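# Three arms cock a snap trap on the table

## Task

Cock the snap trap. The arms are mounted on the tabletop at approximately (scene frame, metres, heading measured counter-clockwise from +x in degrees): arm1 x=-0.06 y=-0.43 z=+0.72 heading +90; arm2 x=-0.50 y=+0.00 z=+0.72 heading +0; arm3 x=+0.58 y=+0.00 z=+0.72 heading +180. Rotate the hammer across to the opposite side so that the hold-down bar keeps it there. Raise the yellow pedal until the lip of its catch rests above the end of the bar. The trap must end up flat on the table. Any number of arms may help. Nothing counts if a robot is what keeps it in position at the end. Finally open the grippers and move the arms away from the trap.

## Robot and tools

Setup. Three identical i2rt Big YAM arms, named arm1, arm2 and arm3, stand on one table. Each has six revolute joints, a two-finger gripper and a wrist camera. Two fixed room cameras, cam_high and cam_low, also watch the scene. The wrist cameras are arm1_cam_wrist, arm2_cam_wrist and arm3_cam_wrist. With joints 1 and 6 at zero and the hand level and pointing forward, the wrist camera rides on top of the hand and looks toward the fingertips. The hand can reach roughly 1.0 m out from the joint1 axis.

Frames. Every pose is given in one shared scene frame whose origin lies on the floor, with +z upward. The tabletop sits near z=0.72. The point called hand is halfway between the fingertips. The hand's z axis runs along the fingers, and its y axis is the direction in which the fingers open and close. Foot positions are only approximate, and no result line prints them.

execute_actions. Argument "actions" is a list holding either one action or nothing. An empty list moves nothing and simply returns the state plus images. An action is an object whose keys are arm names ("arm1", "arm2", "arm3"). Each arm key holds one object, "joints", which maps joint names to absolute target values. These are not offsets. The keys are joint1_rad through joint6_rad, in radians, and gripper_m, in metres. Ranges, with the tolerance that counts as reached:
- joint1_rad: -2.879 to 2.879, ±0.045. Rotates the arm about its foot; positive is counter-clockwise seen from above; 0 means the arm extends in the direction its foot faces.
- joint2_rad: 0 to 3.141, ±0.14. Shoulder; 0 points the upper arm backward, about horizontal, and increasing values lift it up and then forward.
- joint3_rad: 0 to 3.019, ±0.09. Elbow; 0 folds the forearm against the upper arm, and larger values open it.
- joint4_rad: -1.692 to 1.57, ±0.055. Hand pitch; positive tilts the fingers up.
- joint5_rad: -1.57 to 1.57, ±0.03. Sideways hand swing; positive goes to the arm's right.
- joint6_rad: -2.094 to 2.094, ±0.035. Hand roll; positive is clockwise when viewed from behind the hand.
- gripper_m: 0 to 0.093, ±0.003. The gap between the fingertips. Each finger pad can squeeze with about 50 to 62 N, and some grippers manage less.
You may name any subset of arms and joints. Every commanded motion begins at the same moment, but they can finish at different times. Because each joint moves at its own speed, the hand can swing wide between postures. A joint you leave out may keep driving toward its earlier target. An unknown key or an out-of-range number causes the entire call to be rejected, and then nothing moves. Optional "cameras" is a list of camera names, or "all". Omitting it, passing null or passing ["all"] returns every camera; [] returns none. The "pictures" line gives the order of the returned images.

wait: "seconds", from 0 to 10. It commands nothing and lets the simulation keep running, then returns the same state and images as an empty action.

zoom_image: "camera" (one of the five names) and "region" [x0, y0, x1, y1] in pixels of that camera's most recent full image, with (0,0) at the top-left. The region may be at most 504 by 504. Every image is 672x504.

read_manual: optional "section", whose only value is "licences". It returns licence texts and does not move anything.

finished_scene: "scene", the integer number of the current scene. It closes the scene permanently after the last command has been held and reports whether the goal was met. The trap must already be in its final state. Replying with no tool call also ends the run.

Reading results. joint_status reports how each commanded joint finished. "off_target": the joint stopped short and may still be pushing. "contact_stop" or "time_out": the joint gives up the old target and stays put. A timed-out joint may still keep a target, though one limited to 0.375, 0.375, 0.113, 0.225, 0.075 and 0.3 rad (joints 1 to 6) from its current position, and it keeps pushing toward that. To relieve the push, command its reported position. "joint command not followed", often with a "cause:" line, means a safety check blocked that arm's joint targets, usually to avoid self-collision or collision with another arm. The gripper part of the action still runs. Blocked joints show "not_followed" and may be retried on later actions until they are given valid targets. An empty call never shows that line. on_its_own lists joints this call did not command, and "held at" there is the target being held, not the current position. Very small target changes might produce no movement. A joint carrying a load can sag.

Heat. Continuous pushing or holding a load warms the motors, even while you are thinking. A MOTOR HOT line appears from 85 °C. At 100 °C an OVER-TEMPERATURE FAULT drops the whole arm, including its gripper, until it cools. Affected keys then read "limit_stop_at_motor_heat", and you should resend those targets. Part of the heat carries into later scenes.

Cautions. The arms do not stop on contact; they keep shoving and can push hard. Never squeeze two robots against each other, since that fails and ends the run, and avoid hard impacts. The collision check ignores fingers, gripper housings and wrist cameras and can react too late. No state line reports robot-to-robot contact. Arms act independently, so one keeps moving even if another is stalled. Do not knock the trap or anything else out of the work area, and avoid drops, slips and slams. While you are thinking, the simulation keeps running and the robots hold the last command. Use camera images and zooms to confirm the hammer, bar and pedal catch are all in place before releasing and withdrawing.

Each tool is called after "Emit:" by a JSON object that holds its "api" and its "payload".

## Session

Emit:
{"api": "execute_actions", "payload": {"actions": []}}

Scene clock: 0.00 s.
arm1.joint_positions: joint1_rad=-0.015 joint2_rad=+0.430 joint3_rad=+1.478 joint4_rad=-1.530 joint5_rad=+0.010 joint6_rad=-0.012 gripper_m=+0.095
arm1.joint_status: not commanded
arm1.hand: x=-0.0572 y=-0.3157 z=+1.2942 quat_wxyz=(-0.369, +0.609, -0.601, -0.364) (m; scene frame)
arm2.joint_positions: joint1_rad=+0.010 joint2_rad=+0.447 joint3_rad=+1.476 joint4_rad=-1.533 joint5_rad=+0.003 joint6_rad=-0.003 gripper_m=+0.095
arm2.joint_status: not commanded
arm2.hand: x=-0.3842 y=-0.0065 z=+1.3381 quat_wxyz=(-0.513, -0.009, -0.858, +0.005) (m; scene frame)
arm3.joint_positions: joint1_rad=+0.005 joint2_rad=+0.427 joint3_rad=+1.454 joint4_rad=-1.553 joint5_rad=-0.007 joint6_rad=-0.014 gripper_m=+0.095
arm3.joint_status: not commanded
arm3.hand: x=+0.4623 y=+0.0096 z=+1.3372 quat_wxyz=(-0.005, +0.868, -0.012, -0.497) (m; scene frame)
pictures: arm1_cam_wrist, arm2_cam_wrist, arm3_cam_wrist, cam_high, cam_low
Images, in order (width x height): arm1_cam_wrist 672x504, arm2_cam_wrist 672x504, arm3_cam_wrist 672x504, cam_high 672x504, cam_low 672x504.

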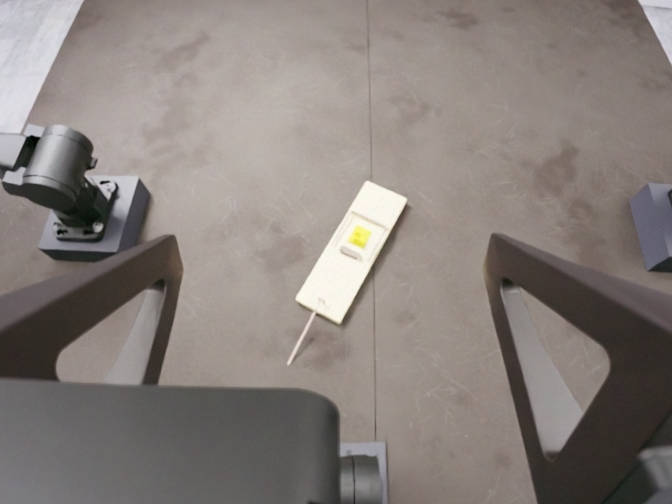

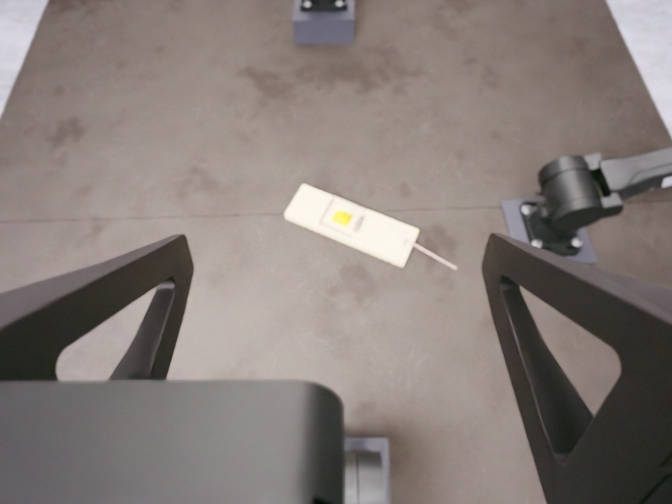

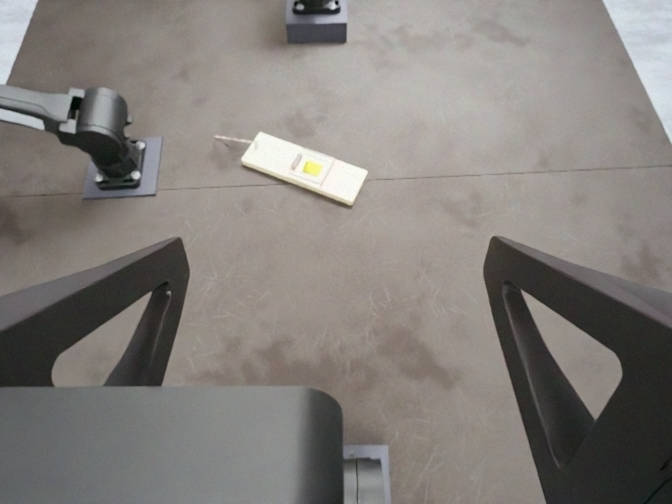

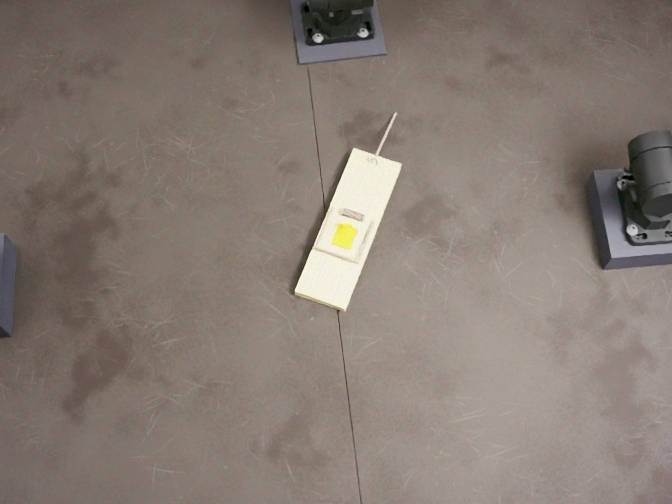

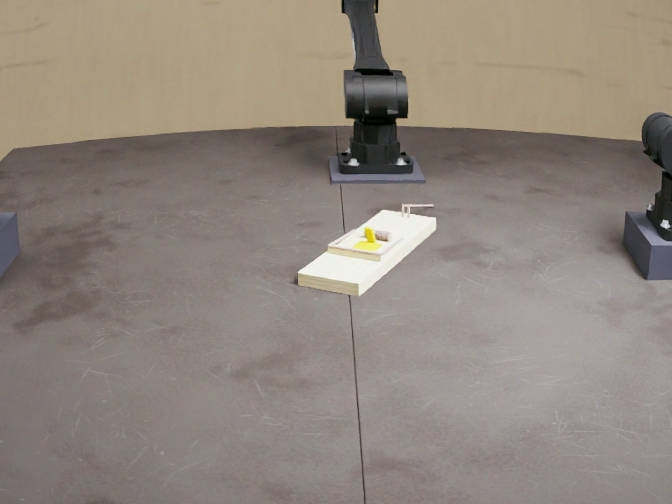

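Emit:
{"api": "zoom_image", "payload": {"camera": "cam_low", "region": [280, 180, 460, 310]}}

Emit:
{"api": "zoom_image", "payload": {"camera": "cam_high", "region": [260, 100, 460, 320]}}

Region (280, 180, 460, 310) of cam_low's 672x504 image, scaled by 2.800, with more detail than that image has.

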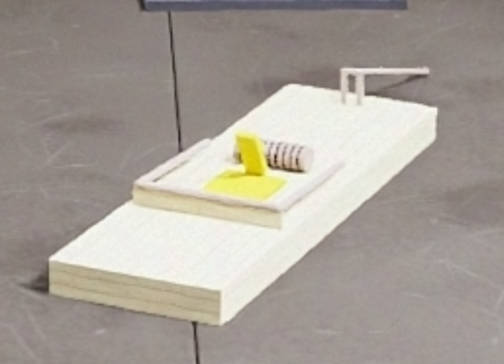

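Region (260, 100, 460, 320) of cam_high's 672x504 image, scaled by 2.291, with more detail than that image has; it fills the left 458 columns of this view, and the rest is white.

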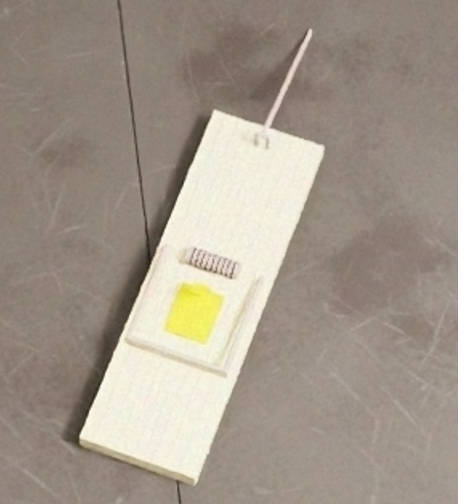

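Emit:
{"api": "execute_actions", "payload": {"actions": [{"arm3":{"joints":{"joint1_rad":-0.117,"joint2_rad":1.7,"joint3_rad":0.86,"joint4_rad":0.06,"gripper_m":0}},"arm2":{"joints":{"joint1_rad":0.06,"joint2_rad":1.745,"joint3_rad":1.3,"joint4_rad":-1.126,"joint6_rad":0.55,"gripper_m":0.04}}}]}}

Scene clock: 3.47 s.
arm1.joint_positions: joint1_rad=-0.015 joint2_rad=+0.430 joint3_rad=+1.478 joint4_rad=-1.530 joint5_rad=+0.010 joint6_rad=-0.012 gripper_m=+0.095
arm1.joint_status: not commanded
arm1.hand: x=-0.0572 y=-0.3157 z=+1.2942 quat_wxyz=(-0.369, +0.609, -0.601, -0.364) (m; scene frame)
arm2.joint_positions: joint1_rad=+0.052 joint2_rad=+1.756 joint3_rad=+1.283 joint4_rad=-1.137 joint5_rad=+0.003 joint6_rad=+0.532 gripper_m=+0.040
arm2.joint_status: all done
arm2.hand: x=-0.0122 y=+0.0092 z=+0.8484 quat_wxyz=(+0.014, -0.252, -0.968, +0.003) (m; scene frame)
arm3.joint_positions: joint1_rad=-0.113 joint2_rad=+1.690 joint3_rad=+0.857 joint4_rad=+0.043 joint5_rad=-0.007 joint6_rad=-0.014 gripper_m=+0.001
arm3.joint_status: all done
arm3.hand: x=+0.0224 y=+0.0878 z=+0.8228 quat_wxyz=(-0.024, +0.924, -0.066, -0.377) (m; scene frame)
pictures: arm1_cam_wrist, arm2_cam_wrist, arm3_cam_wrist, cam_high, cam_low
Images, in order (width x height): arm1_cam_wrist 672x504, arm2_cam_wrist 672x504, arm3_cam_wrist 672x504, cam_high 672x504, cam_low 672x504.

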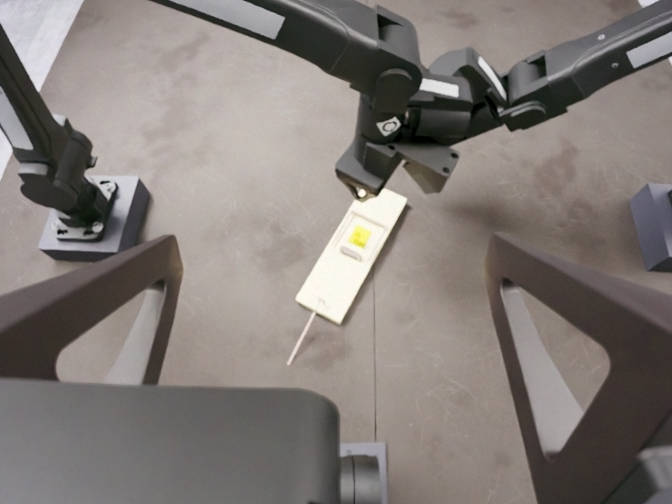

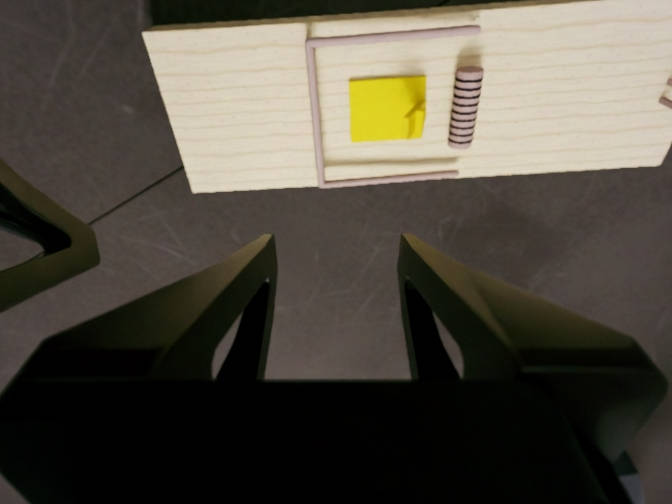

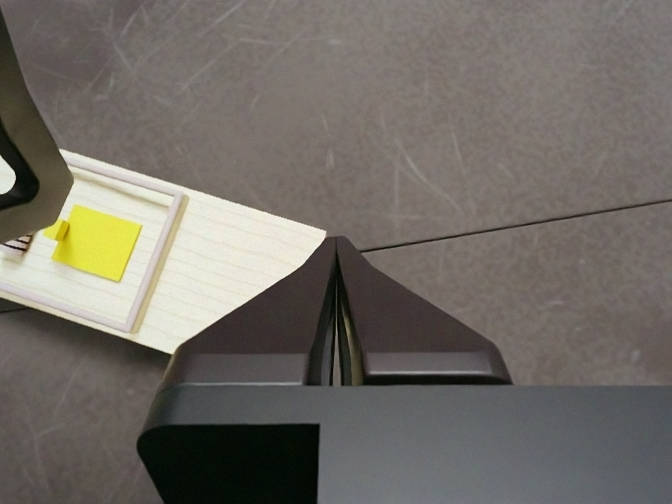

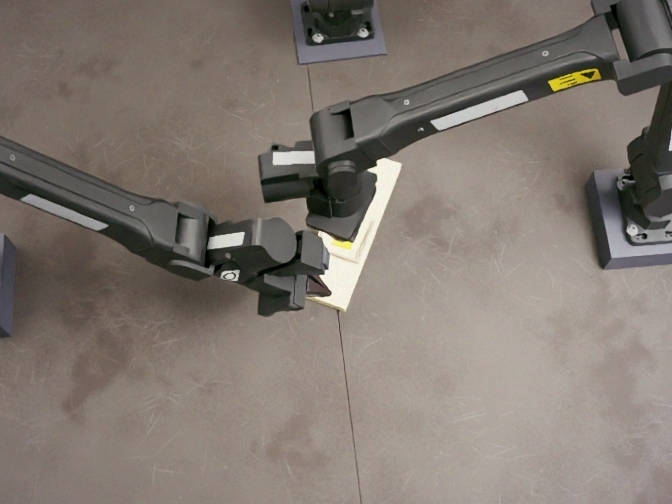

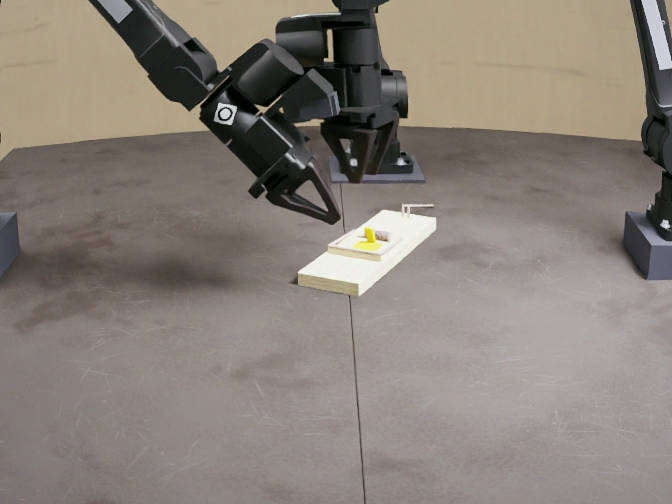

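Emit:
{"api": "execute_actions", "payload": {"actions": [{"arm3":{"joints":{"joint1_rad":-0.11,"joint2_rad":1.82,"joint3_rad":0.8,"joint4_rad":0.236,"joint6_rad":0.8}},"arm2":{"joints":{"joint1_rad":0.08,"joint2_rad":1.857,"joint3_rad":1.234,"joint4_rad":-0.935,"gripper_m":0.025}}}]}}

Scene clock: 6.00 s.
arm1.joint_positions: joint1_rad=-0.015 joint2_rad=+0.430 joint3_rad=+1.478 joint4_rad=-1.530 joint5_rad=+0.010 joint6_rad=-0.012 gripper_m=+0.095
arm1.joint_status: not commanded
arm1.hand: x=-0.0572 y=-0.3157 z=+1.2942 quat_wxyz=(-0.369, +0.609, -0.601, -0.364) (m; scene frame)
arm2.joint_positions: joint1_rad=+0.054 joint2_rad=+1.756 joint3_rad=+1.276 joint4_rad=-1.130 joint5_rad=+0.003 joint6_rad=+0.533 gripper_m=+0.025
arm2.joint_status: joint4_rad time_out (moved +0.007 of +0.202); the others done
arm2.on_its_own: joint4_rad is held at -1.131, not at your -0.935, since a time_out
arm2.hand: x=-0.0133 y=+0.0103 z=+0.8462 quat_wxyz=(+0.014, -0.252, -0.968, +0.003) (m; scene frame)
arm3.joint_positions: joint1_rad=-0.113 joint2_rad=+1.821 joint3_rad=+0.801 joint4_rad=+0.219 joint5_rad=-0.007 joint6_rad=+0.792 gripper_m=+0.001
arm3.joint_status: all done
arm3.hand: x=+0.0345 y=+0.0852 z=+0.7603 quat_wxyz=(+0.124, +0.825, -0.424, -0.351) (m; scene frame)
pictures: arm1_cam_wrist, arm2_cam_wrist, arm3_cam_wrist, cam_high, cam_low
joint command not followed: on one or more control steps a check withheld the commanded joint targets of the arm2 arm, and it was not sent them on those steps.
cause: the commanded joint targets would bring a part of the robot too close to another arm (this arm's wrist (the part past joint 4) and the other arm's wrist (the part past joint 4)); next, command targets that bring no part of the robot closer to that arm.
Images, in order (width x height): arm1_cam_wrist 672x504, arm2_cam_wrist 672x504, arm3_cam_wrist 672x504, cam_high 672x504, cam_low 672x504.

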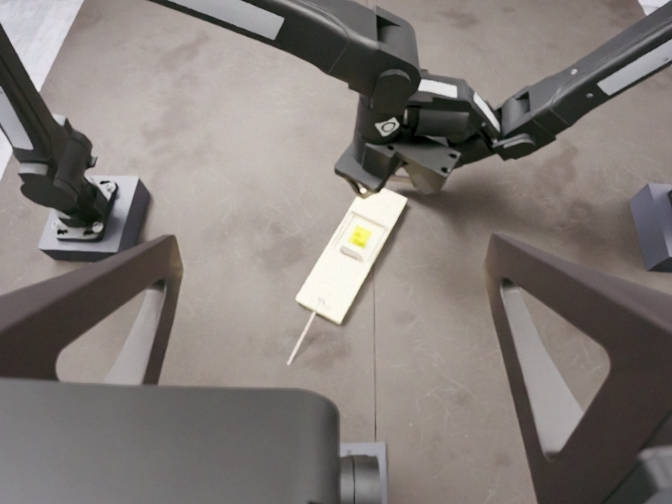

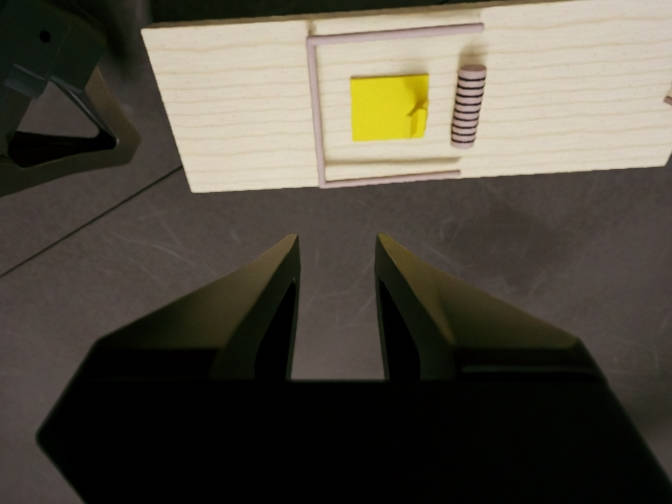

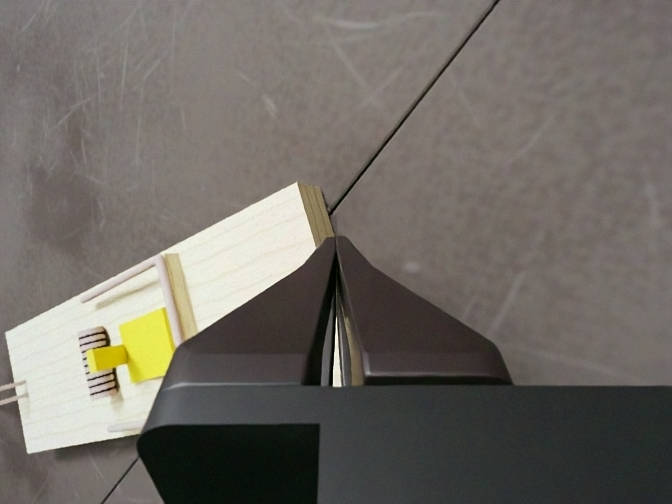

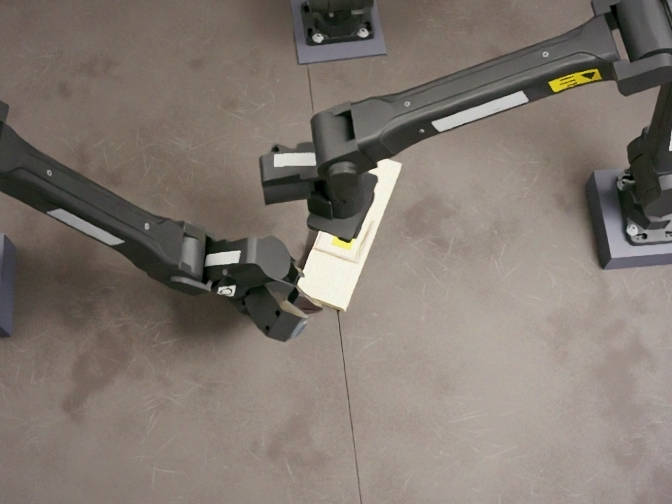

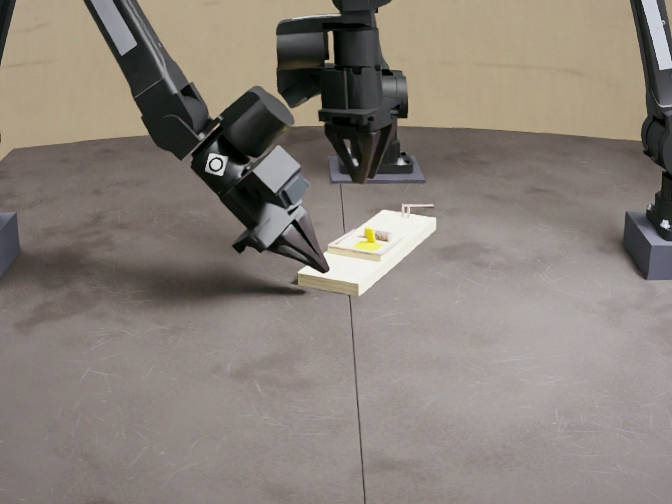

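Emit:
{"api": "execute_actions", "payload": {"actions": [{"arm3":{"joints":{"joint1_rad":-0.07,"joint2_rad":1.88,"joint3_rad":0.69,"joint4_rad":0.66}},"arm2":{"joints":{"joint1_rad":0.08,"joint2_rad":1.683,"joint3_rad":0.92,"joint4_rad":-0.37,"joint6_rad":0.6}}}]}}

Scene clock: 7.90 s.
arm1.joint_positions: joint1_rad=-0.015 joint2_rad=+0.430 joint3_rad=+1.478 joint4_rad=-1.530 joint5_rad=+0.010 joint6_rad=-0.012 gripper_m=+0.095
arm1.joint_status: not commanded
arm1.hand: x=-0.0572 y=-0.3157 z=+1.2942 quat_wxyz=(-0.369, +0.609, -0.601, -0.364) (m; scene frame)
arm2.joint_positions: joint1_rad=+0.073 joint2_rad=+1.686 joint3_rad=+0.904 joint4_rad=-0.389 joint5_rad=+0.003 joint6_rad=+0.582 gripper_m=+0.025
arm2.joint_status: all done
arm2.hand: x=-0.0012 y=+0.0205 z=+0.7810 quat_wxyz=(-0.193, -0.262, -0.944, -0.063) (m; scene frame)
arm3.joint_positions: joint1_rad=-0.076 joint2_rad=+1.868 joint3_rad=+0.690 joint4_rad=+0.642 joint5_rad=-0.004 joint6_rad=+0.793 gripper_m=+0.001
arm3.joint_status: all done
arm3.hand: x=+0.0287 y=+0.0664 z=+0.7763 quat_wxyz=(+0.168, +0.781, -0.385, -0.463) (m; scene frame)
pictures: arm1_cam_wrist, arm2_cam_wrist, arm3_cam_wrist, cam_high, cam_low
Images, in order (width x height): arm1_cam_wrist 672x504, arm2_cam_wrist 672x504, arm3_cam_wrist 672x504, cam_high 672x504, cam_low 672x504.

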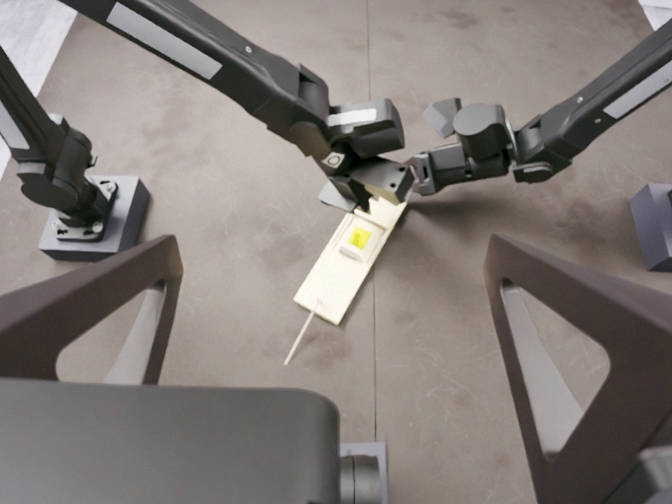

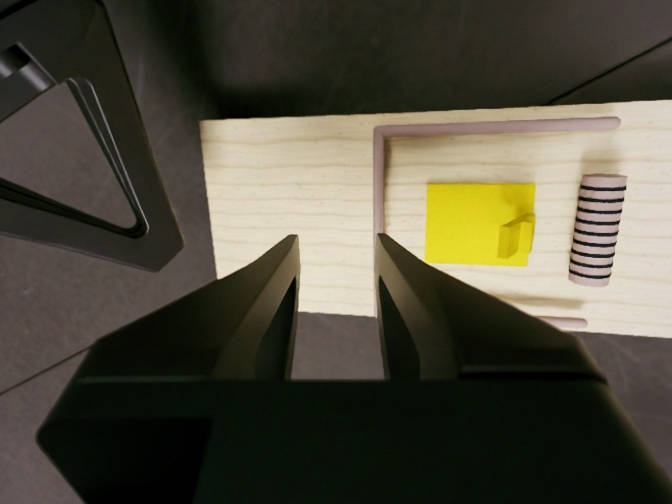

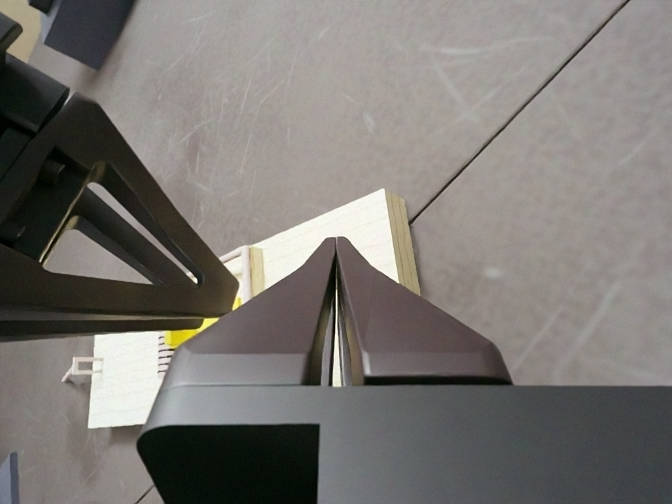

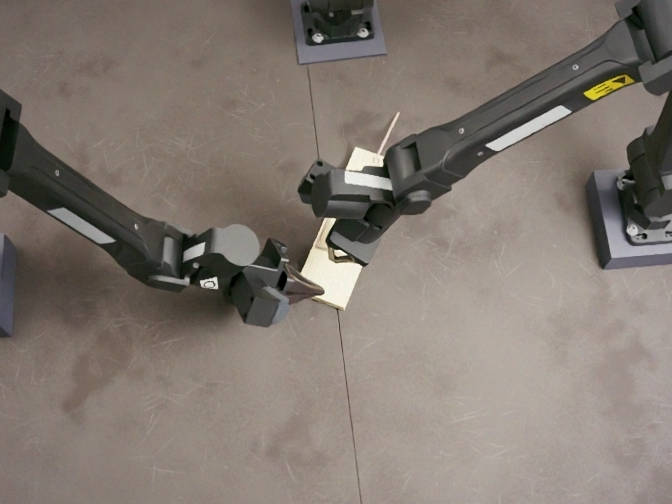

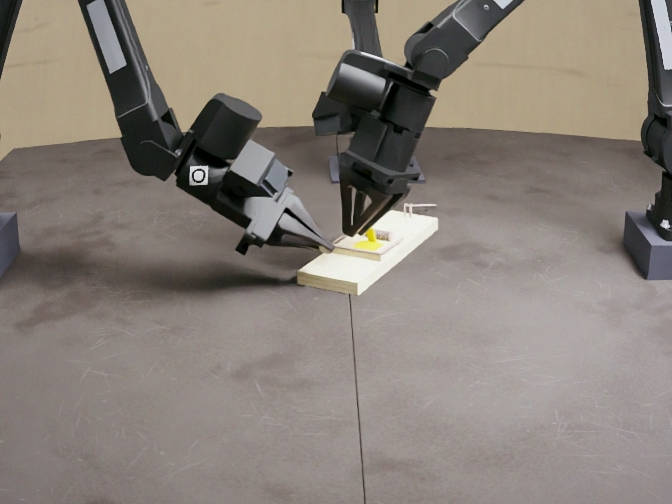

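Emit:
{"api": "execute_actions", "payload": {"actions": [{"arm3":{"joints":{"joint1_rad":-0.05,"joint2_rad":1.94}},"arm2":{"joints":{"joint1_rad":0.035,"joint2_rad":1.715}}}], "cameras": ["arm2_cam_wrist","arm3_cam_wrist","cam_low"]}}

Scene clock: 8.83 s.
arm1.joint_positions: joint1_rad=-0.015 joint2_rad=+0.430 joint3_rad=+1.478 joint4_rad=-1.530 joint5_rad=+0.010 joint6_rad=-0.012 gripper_m=+0.095
arm1.joint_status: not commanded
arm1.hand: x=-0.0572 y=-0.3157 z=+1.2942 quat_wxyz=(-0.369, +0.609, -0.601, -0.364) (m; scene frame)
arm2.joint_positions: joint1_rad=+0.039 joint2_rad=+1.712 joint3_rad=+0.904 joint4_rad=-0.388 joint5_rad=+0.003 joint6_rad=+0.583 gripper_m=+0.025
arm2.joint_status: all done
arm2.hand: x=-0.0039 y=+0.0036 z=+0.7689 quat_wxyz=(-0.183, -0.278, -0.941, -0.057) (m; scene frame)
arm3.joint_positions: joint1_rad=-0.055 joint2_rad=+1.924 joint3_rad=+0.690 joint4_rad=+0.650 joint5_rad=-0.004 joint6_rad=+0.793 gripper_m=+0.001
arm3.joint_status: all done
arm3.hand: x=+0.0349 y=+0.0536 z=+0.7483 quat_wxyz=(+0.166, +0.795, -0.382, -0.441) (m; scene frame)
pictures: arm2_cam_wrist, arm3_cam_wrist, cam_low
Images, in order (width x height): arm2_cam_wrist 672x504, arm3_cam_wrist 672x504, cam_low 672x504.

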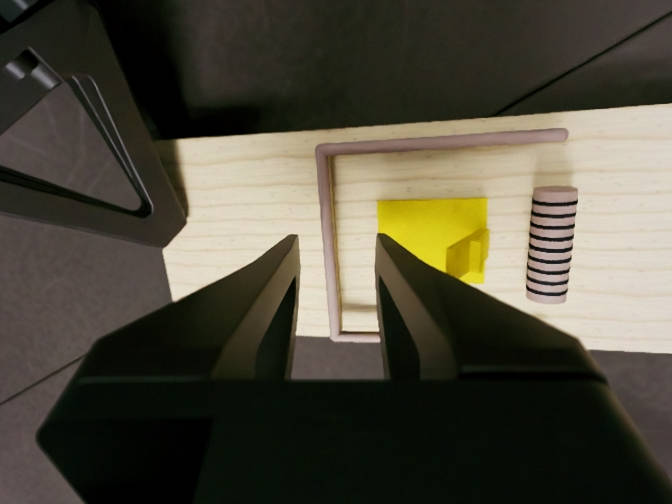

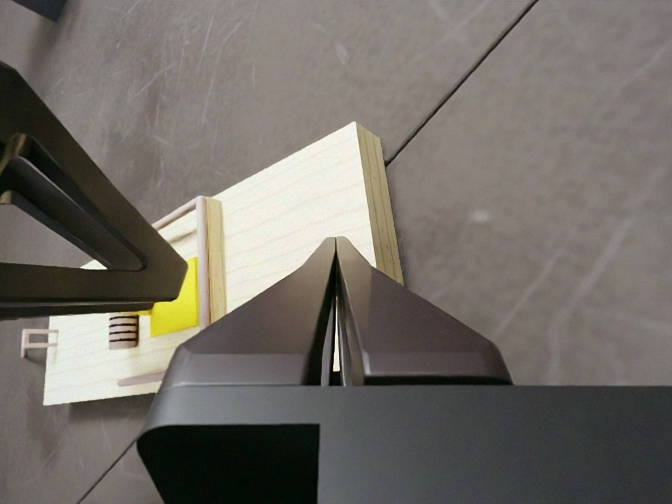

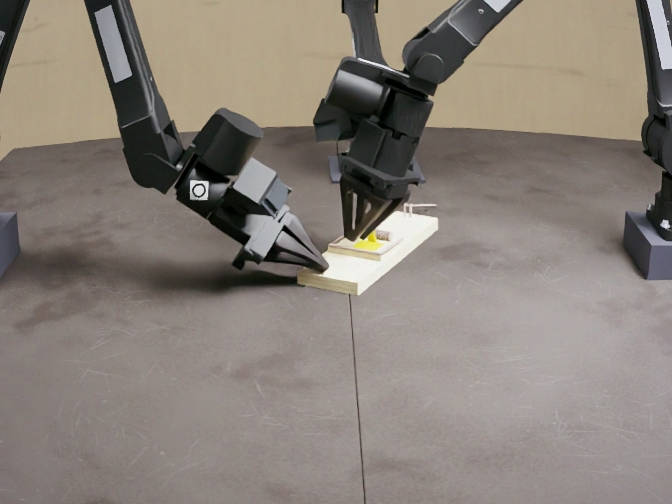

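Emit:
{"api": "execute_actions", "payload": {"actions": [{"arm3":{"joints":{"joint2_rad":1.98}},"arm2":{"joints":{"joint1_rad":0.12,"joint5_rad":0.22,"joint6_rad":0.65,"gripper_m":0.016}}}], "cameras": ["arm2_cam_wrist","cam_low"]}}

Scene clock: 16.90 s.
arm1.joint_positions: joint1_rad=-0.015 joint2_rad=+0.430 joint3_rad=+1.478 joint4_rad=-1.530 joint5_rad=+0.010 joint6_rad=-0.012 gripper_m=+0.095
arm1.joint_status: not commanded
arm1.hand: x=-0.0572 y=-0.3157 z=+1.2942 quat_wxyz=(-0.369, +0.609, -0.601, -0.364) (m; scene frame)
arm2.joint_positions: joint1_rad=+0.124 joint2_rad=+1.712 joint3_rad=+0.904 joint4_rad=-0.388 joint5_rad=+0.217 joint6_rad=+0.632 gripper_m=+0.016
arm2.joint_status: all done
arm2.hand: x=-0.0040 y=+0.0093 z=+0.7726 quat_wxyz=(-0.215, -0.280, -0.935, +0.030) (m; scene frame)
arm3.joint_positions: joint1_rad=-0.055 joint2_rad=+1.930 joint3_rad=+0.690 joint4_rad=+0.660 joint5_rad=-0.004 joint6_rad=+0.793 gripper_m=+0.001
arm3.joint_status: all done
arm3.hand: x=+0.0345 y=+0.0537 z=+0.7474 quat_wxyz=(+0.167, +0.794, -0.382, -0.443) (m; scene frame)
pictures: arm2_cam_wrist, cam_low
Images, in order (width x height): arm2_cam_wrist 672x504, cam_low 672x504.

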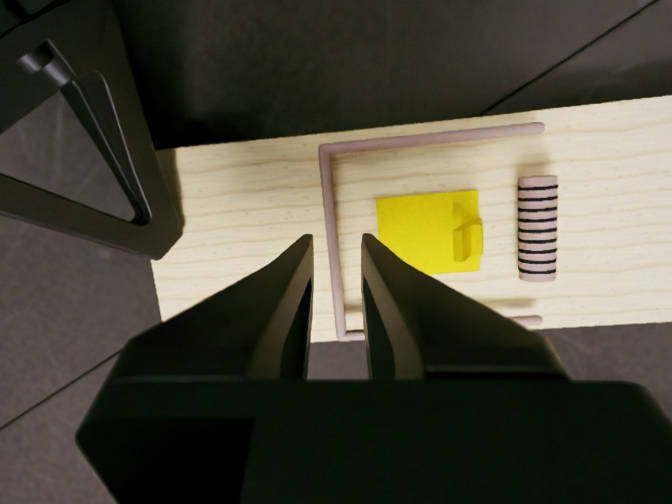

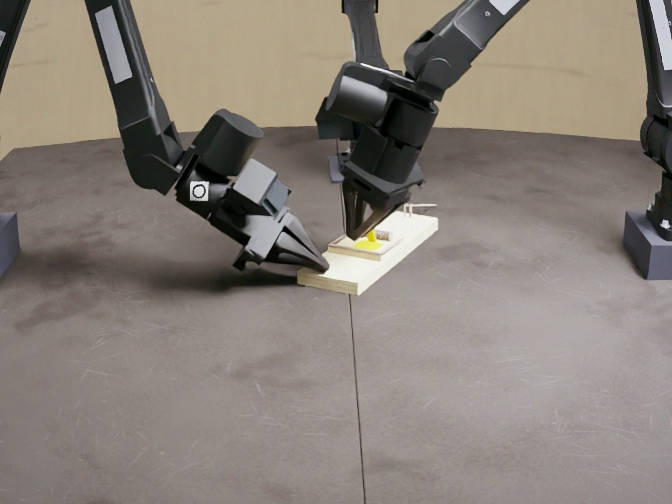

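Arm3 is pressing at a reported 0.747, so the step top is at about 0.76.

Emit:
{"api": "execute_actions", "payload": {"actions": [{"arm2":{"joints":{"joint2_rad":1.76}}}], "cameras": ["arm2_cam_wrist","cam_low"]}}

Emit:
{"api": "execute_actions", "payload": {"actions": [{"arm2":{"joints":{"gripper_m":0}}}], "cameras": ["arm2_cam_wrist"]}}

Emit:
{"api": "execute_actions", "payload": {"actions": [{"arm2":{"joints":{"joint2_rad":1.67,"joint1_rad":0.11,"joint4_rad":-0.42}}}], "cameras": ["arm2_cam_wrist","cam_low"]}}

Scene clock: 17.77 s.
arm1.joint_positions: joint1_rad=-0.015 joint2_rad=+0.430 joint3_rad=+1.478 joint4_rad=-1.530 joint5_rad=+0.010 joint6_rad=-0.012 gripper_m=+0.095
arm1.joint_status: not commanded
arm1.hand: x=-0.0572 y=-0.3157 z=+1.2942 quat_wxyz=(-0.369, +0.609, -0.601, -0.364) (m; scene frame)
arm2.joint_positions: joint1_rad=+0.124 joint2_rad=+1.757 joint3_rad=+0.904 joint4_rad=-0.383 joint5_rad=+0.216 joint6_rad=+0.633 gripper_m=+0.016
arm2.joint_status: all done
arm2.hand: x=-0.0093 y=+0.0091 z=+0.7516 quat_wxyz=(-0.196, -0.279, -0.939, +0.037) (m; scene frame)
arm3.joint_positions: joint1_rad=-0.055 joint2_rad=+1.930 joint3_rad=+0.690 joint4_rad=+0.660 joint5_rad=-0.004 joint6_rad=+0.793 gripper_m=+0.001
arm3.joint_status: not commanded
arm3.hand: x=+0.0345 y=+0.0537 z=+0.7474 quat_wxyz=(+0.167, +0.794, -0.382, -0.443) (m; scene frame)
pictures: arm2_cam_wrist, cam_low
Images, in order (width x height): arm2_cam_wrist 672x504, cam_low 672x504.

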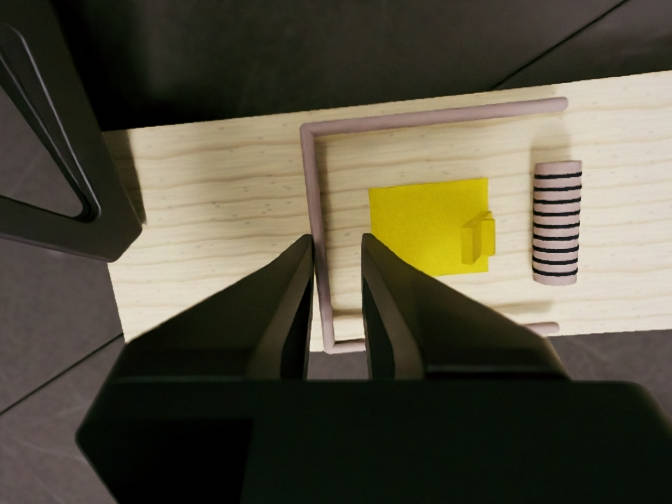

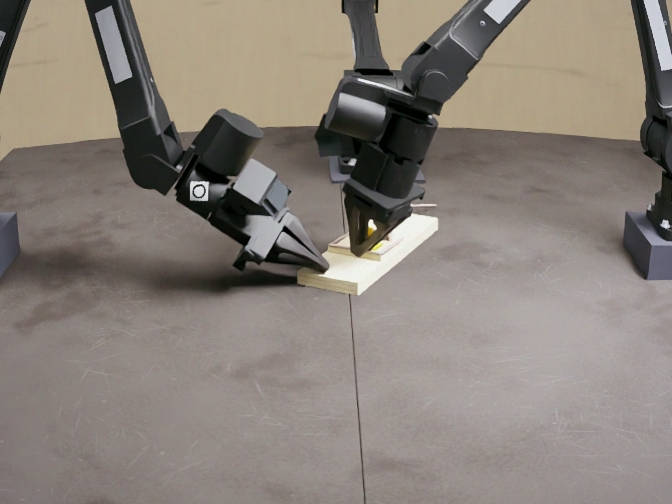

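Scene clock: 18.23 s.
arm1.joint_positions: joint1_rad=-0.015 joint2_rad=+0.430 joint3_rad=+1.478 joint4_rad=-1.530 joint5_rad=+0.010 joint6_rad=-0.012 gripper_m=+0.095
arm1.joint_status: not commanded
arm1.hand: x=-0.0572 y=-0.3157 z=+1.2942 quat_wxyz=(-0.369, +0.609, -0.601, -0.364) (m; scene frame)
arm2.joint_positions: joint1_rad=+0.125 joint2_rad=+1.757 joint3_rad=+0.904 joint4_rad=-0.378 joint5_rad=+0.210 joint6_rad=+0.633 gripper_m=+0.003
arm2.joint_status: all done
arm2.hand: x=-0.0082 y=+0.0108 z=+0.7518 quat_wxyz=(-0.198, -0.278, -0.939, +0.033) (m; scene frame)
arm3.joint_positions: joint1_rad=-0.052 joint2_rad=+1.931 joint3_rad=+0.690 joint4_rad=+0.663 joint5_rad=-0.009 joint6_rad=+0.794 gripper_m=+0.001
arm3.joint_status: not commanded
arm3.hand: x=+0.0341 y=+0.0512 z=+0.7474 quat_wxyz=(+0.170, +0.795, -0.379, -0.442) (m; scene frame)
pictures: arm2_cam_wrist
Images, in order (width x height): arm2_cam_wrist 672x504.

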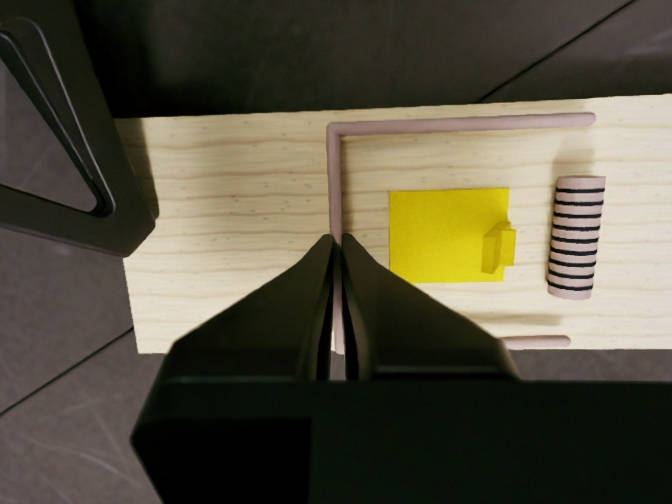

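Scene clock: 19.13 s.
arm1.joint_positions: joint1_rad=-0.015 joint2_rad=+0.430 joint3_rad=+1.478 joint4_rad=-1.530 joint5_rad=+0.010 joint6_rad=-0.012 gripper_m=+0.095
arm1.joint_status: not commanded
arm1.hand: x=-0.0572 y=-0.3157 z=+1.2942 quat_wxyz=(-0.369, +0.609, -0.601, -0.364) (m; scene frame)
arm2.joint_positions: joint1_rad=+0.124 joint2_rad=+1.718 joint3_rad=+0.897 joint4_rad=-0.417 joint5_rad=+0.211 joint6_rad=+0.634 gripper_m=+0.003
arm2.joint_status: all done
arm2.hand: x=-0.0148 y=+0.0089 z=+0.7647 quat_wxyz=(-0.195, -0.279, -0.940, +0.035) (m; scene frame)
arm3.joint_positions: joint1_rad=-0.051 joint2_rad=+1.931 joint3_rad=+0.690 joint4_rad=+0.668 joint5_rad=-0.009 joint6_rad=+0.794 gripper_m=+0.001
arm3.joint_status: not commanded
arm3.hand: x=+0.0335 y=+0.0508 z=+0.7482 quat_wxyz=(+0.171, +0.794, -0.378, -0.444) (m; scene frame)
pictures: arm2_cam_wrist, cam_low
Images, in order (width x height): arm2_cam_wrist 672x504, cam_low 672x504.

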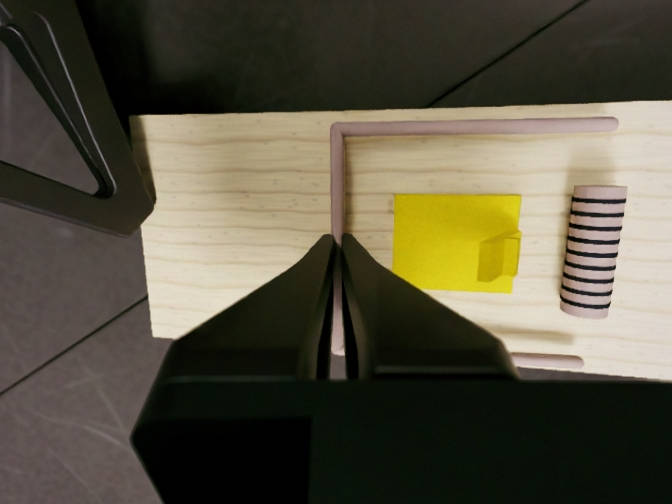

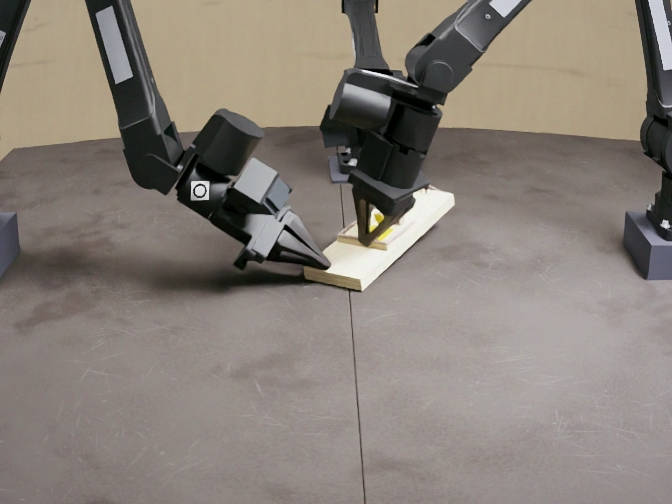

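Emit:
{"api": "execute_actions", "payload": {"actions": [{"arm2":{"joints":{"joint2_rad":1.75,"joint4_rad":-0.38}},"arm1":{"joints":{"joint1_rad":0.07,"joint2_rad":0.757,"joint3_rad":0.35,"joint4_rad":-0.57,"joint6_rad":0.6,"gripper_m":0}}}]}}

Scene clock: 21.10 s.
arm1.joint_positions: joint1_rad=+0.064 joint2_rad=+0.766 joint3_rad=+0.354 joint4_rad=-0.596 joint5_rad=+0.010 joint6_rad=+0.582 gripper_m=+0.001
arm1.joint_status: all done
arm1.hand: x=-0.0820 y=-0.1539 z=+0.8080 quat_wxyz=(-0.124, +0.491, -0.826, -0.249) (m; scene frame)
arm2.joint_positions: joint1_rad=+0.122 joint2_rad=+1.749 joint3_rad=+0.897 joint4_rad=-0.403 joint5_rad=+0.216 joint6_rad=+0.635 gripper_m=+0.003
arm2.joint_status: all done
arm2.hand: x=-0.0160 y=+0.0071 z=+0.7517 quat_wxyz=(-0.188, -0.281, -0.940, +0.040) (m; scene frame)
arm3.joint_positions: joint1_rad=-0.051 joint2_rad=+1.933 joint3_rad=+0.690 joint4_rad=+0.668 joint5_rad=-0.009 joint6_rad=+0.794 gripper_m=+0.001
arm3.joint_status: not commanded
arm3.hand: x=+0.0337 y=+0.0508 z=+0.7474 quat_wxyz=(+0.171, +0.794, -0.379, -0.444) (m; scene frame)
pictures: arm1_cam_wrist, arm2_cam_wrist, arm3_cam_wrist, cam_high, cam_low
Images, in order (width x height): arm1_cam_wrist 672x504, arm2_cam_wrist 672x504, arm3_cam_wrist 672x504, cam_high 672x504, cam_low 672x504.

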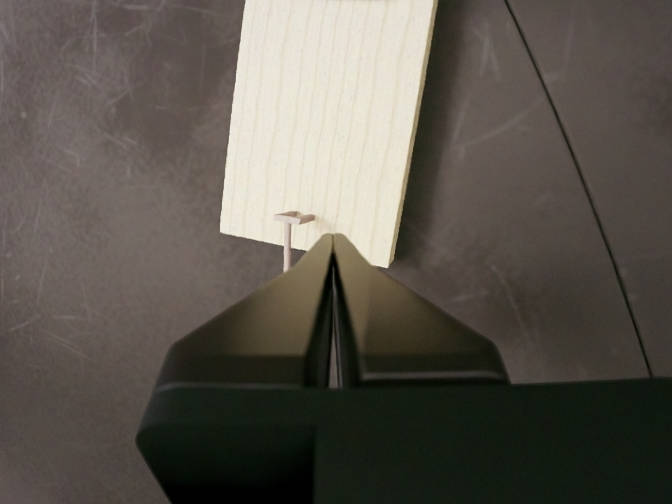

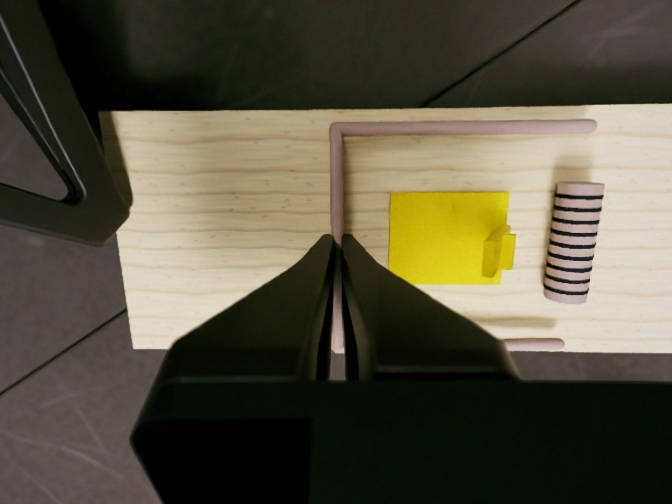

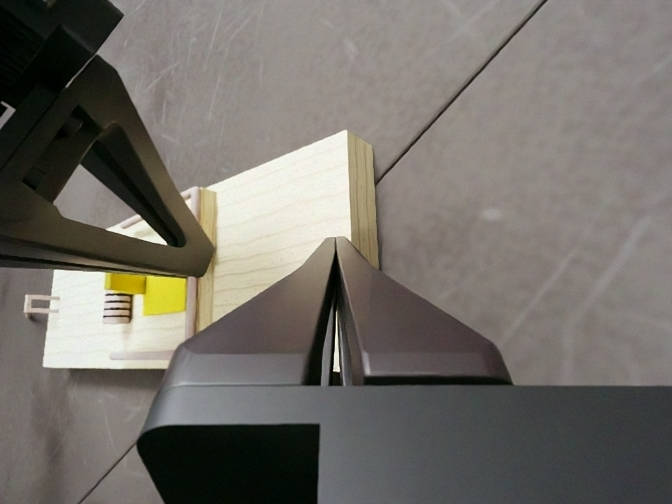

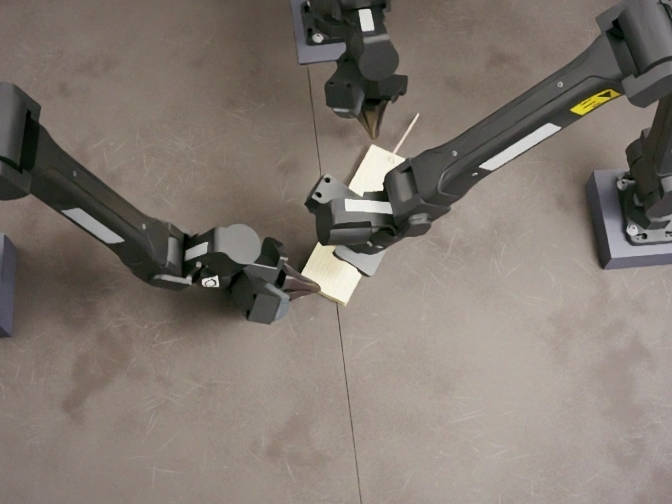

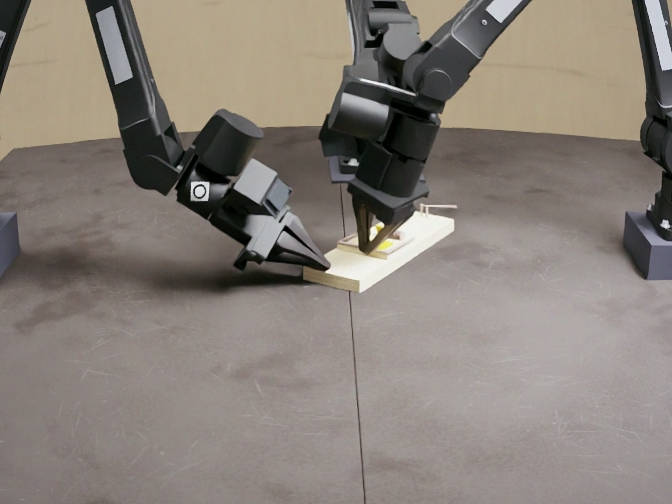

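Emit:
{"api": "execute_actions", "payload": {"actions": [{"arm1":{"joints":{"joint1_rad":0.035,"joint2_rad":0.98,"joint3_rad":0.27,"joint4_rad":-0.26}}}], "cameras": ["arm1_cam_wrist","cam_high"]}}

Scene clock: 23.60 s.
arm1.joint_positions: joint1_rad=+0.043 joint2_rad=+0.955 joint3_rad=+0.270 joint4_rad=-0.329 joint5_rad=+0.007 joint6_rad=+0.583 gripper_m=+0.001
arm1.joint_status: joint4_rad time_out (moved +0.266 of +0.336); the others done
arm1.on_its_own: joint4_rad reads -0.329 and still pushes toward -0.260 since a time_out
arm1.hand: x=-0.0773 y=-0.1462 z=+0.7556 quat_wxyz=(-0.124, +0.483, -0.832, -0.245) (m; scene frame)
arm2.joint_positions: joint1_rad=+0.124 joint2_rad=+1.749 joint3_rad=+0.897 joint4_rad=-0.397 joint5_rad=+0.203 joint6_rad=+0.650 gripper_m=+0.003
arm2.joint_status: not commanded
arm2.hand: x=-0.0146 y=+0.0104 z=+0.7517 quat_wxyz=(-0.189, -0.286, -0.939, +0.031) (m; scene frame)
arm3.joint_positions: joint1_rad=-0.051 joint2_rad=+1.933 joint3_rad=+0.690 joint4_rad=+0.668 joint5_rad=-0.007 joint6_rad=+0.794 gripper_m=+0.001
arm3.joint_status: not commanded
arm3.hand: x=+0.0337 y=+0.0511 z=+0.7474 quat_wxyz=(+0.170, +0.794, -0.379, -0.444) (m; scene frame)
pictures: arm1_cam_wrist, cam_high
Images, in order (width x height): arm1_cam_wrist 672x504, cam_high 672x504.

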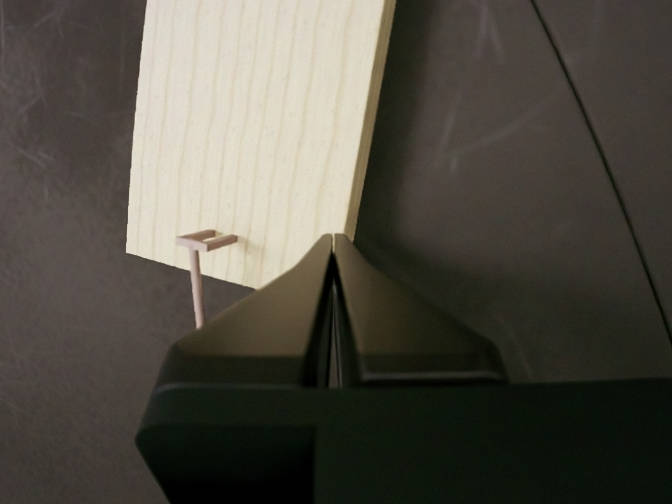

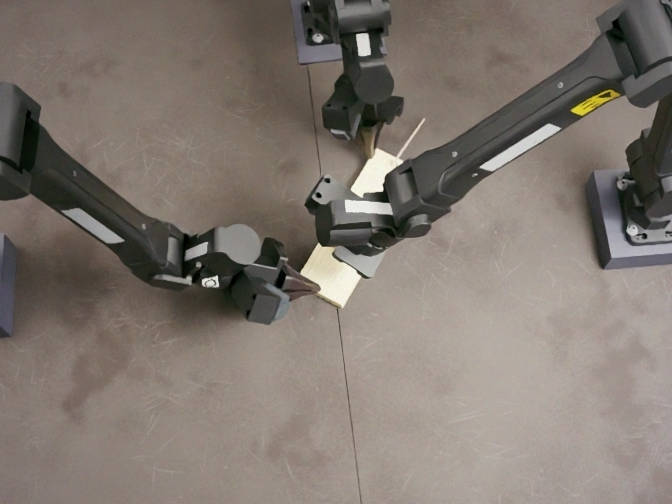

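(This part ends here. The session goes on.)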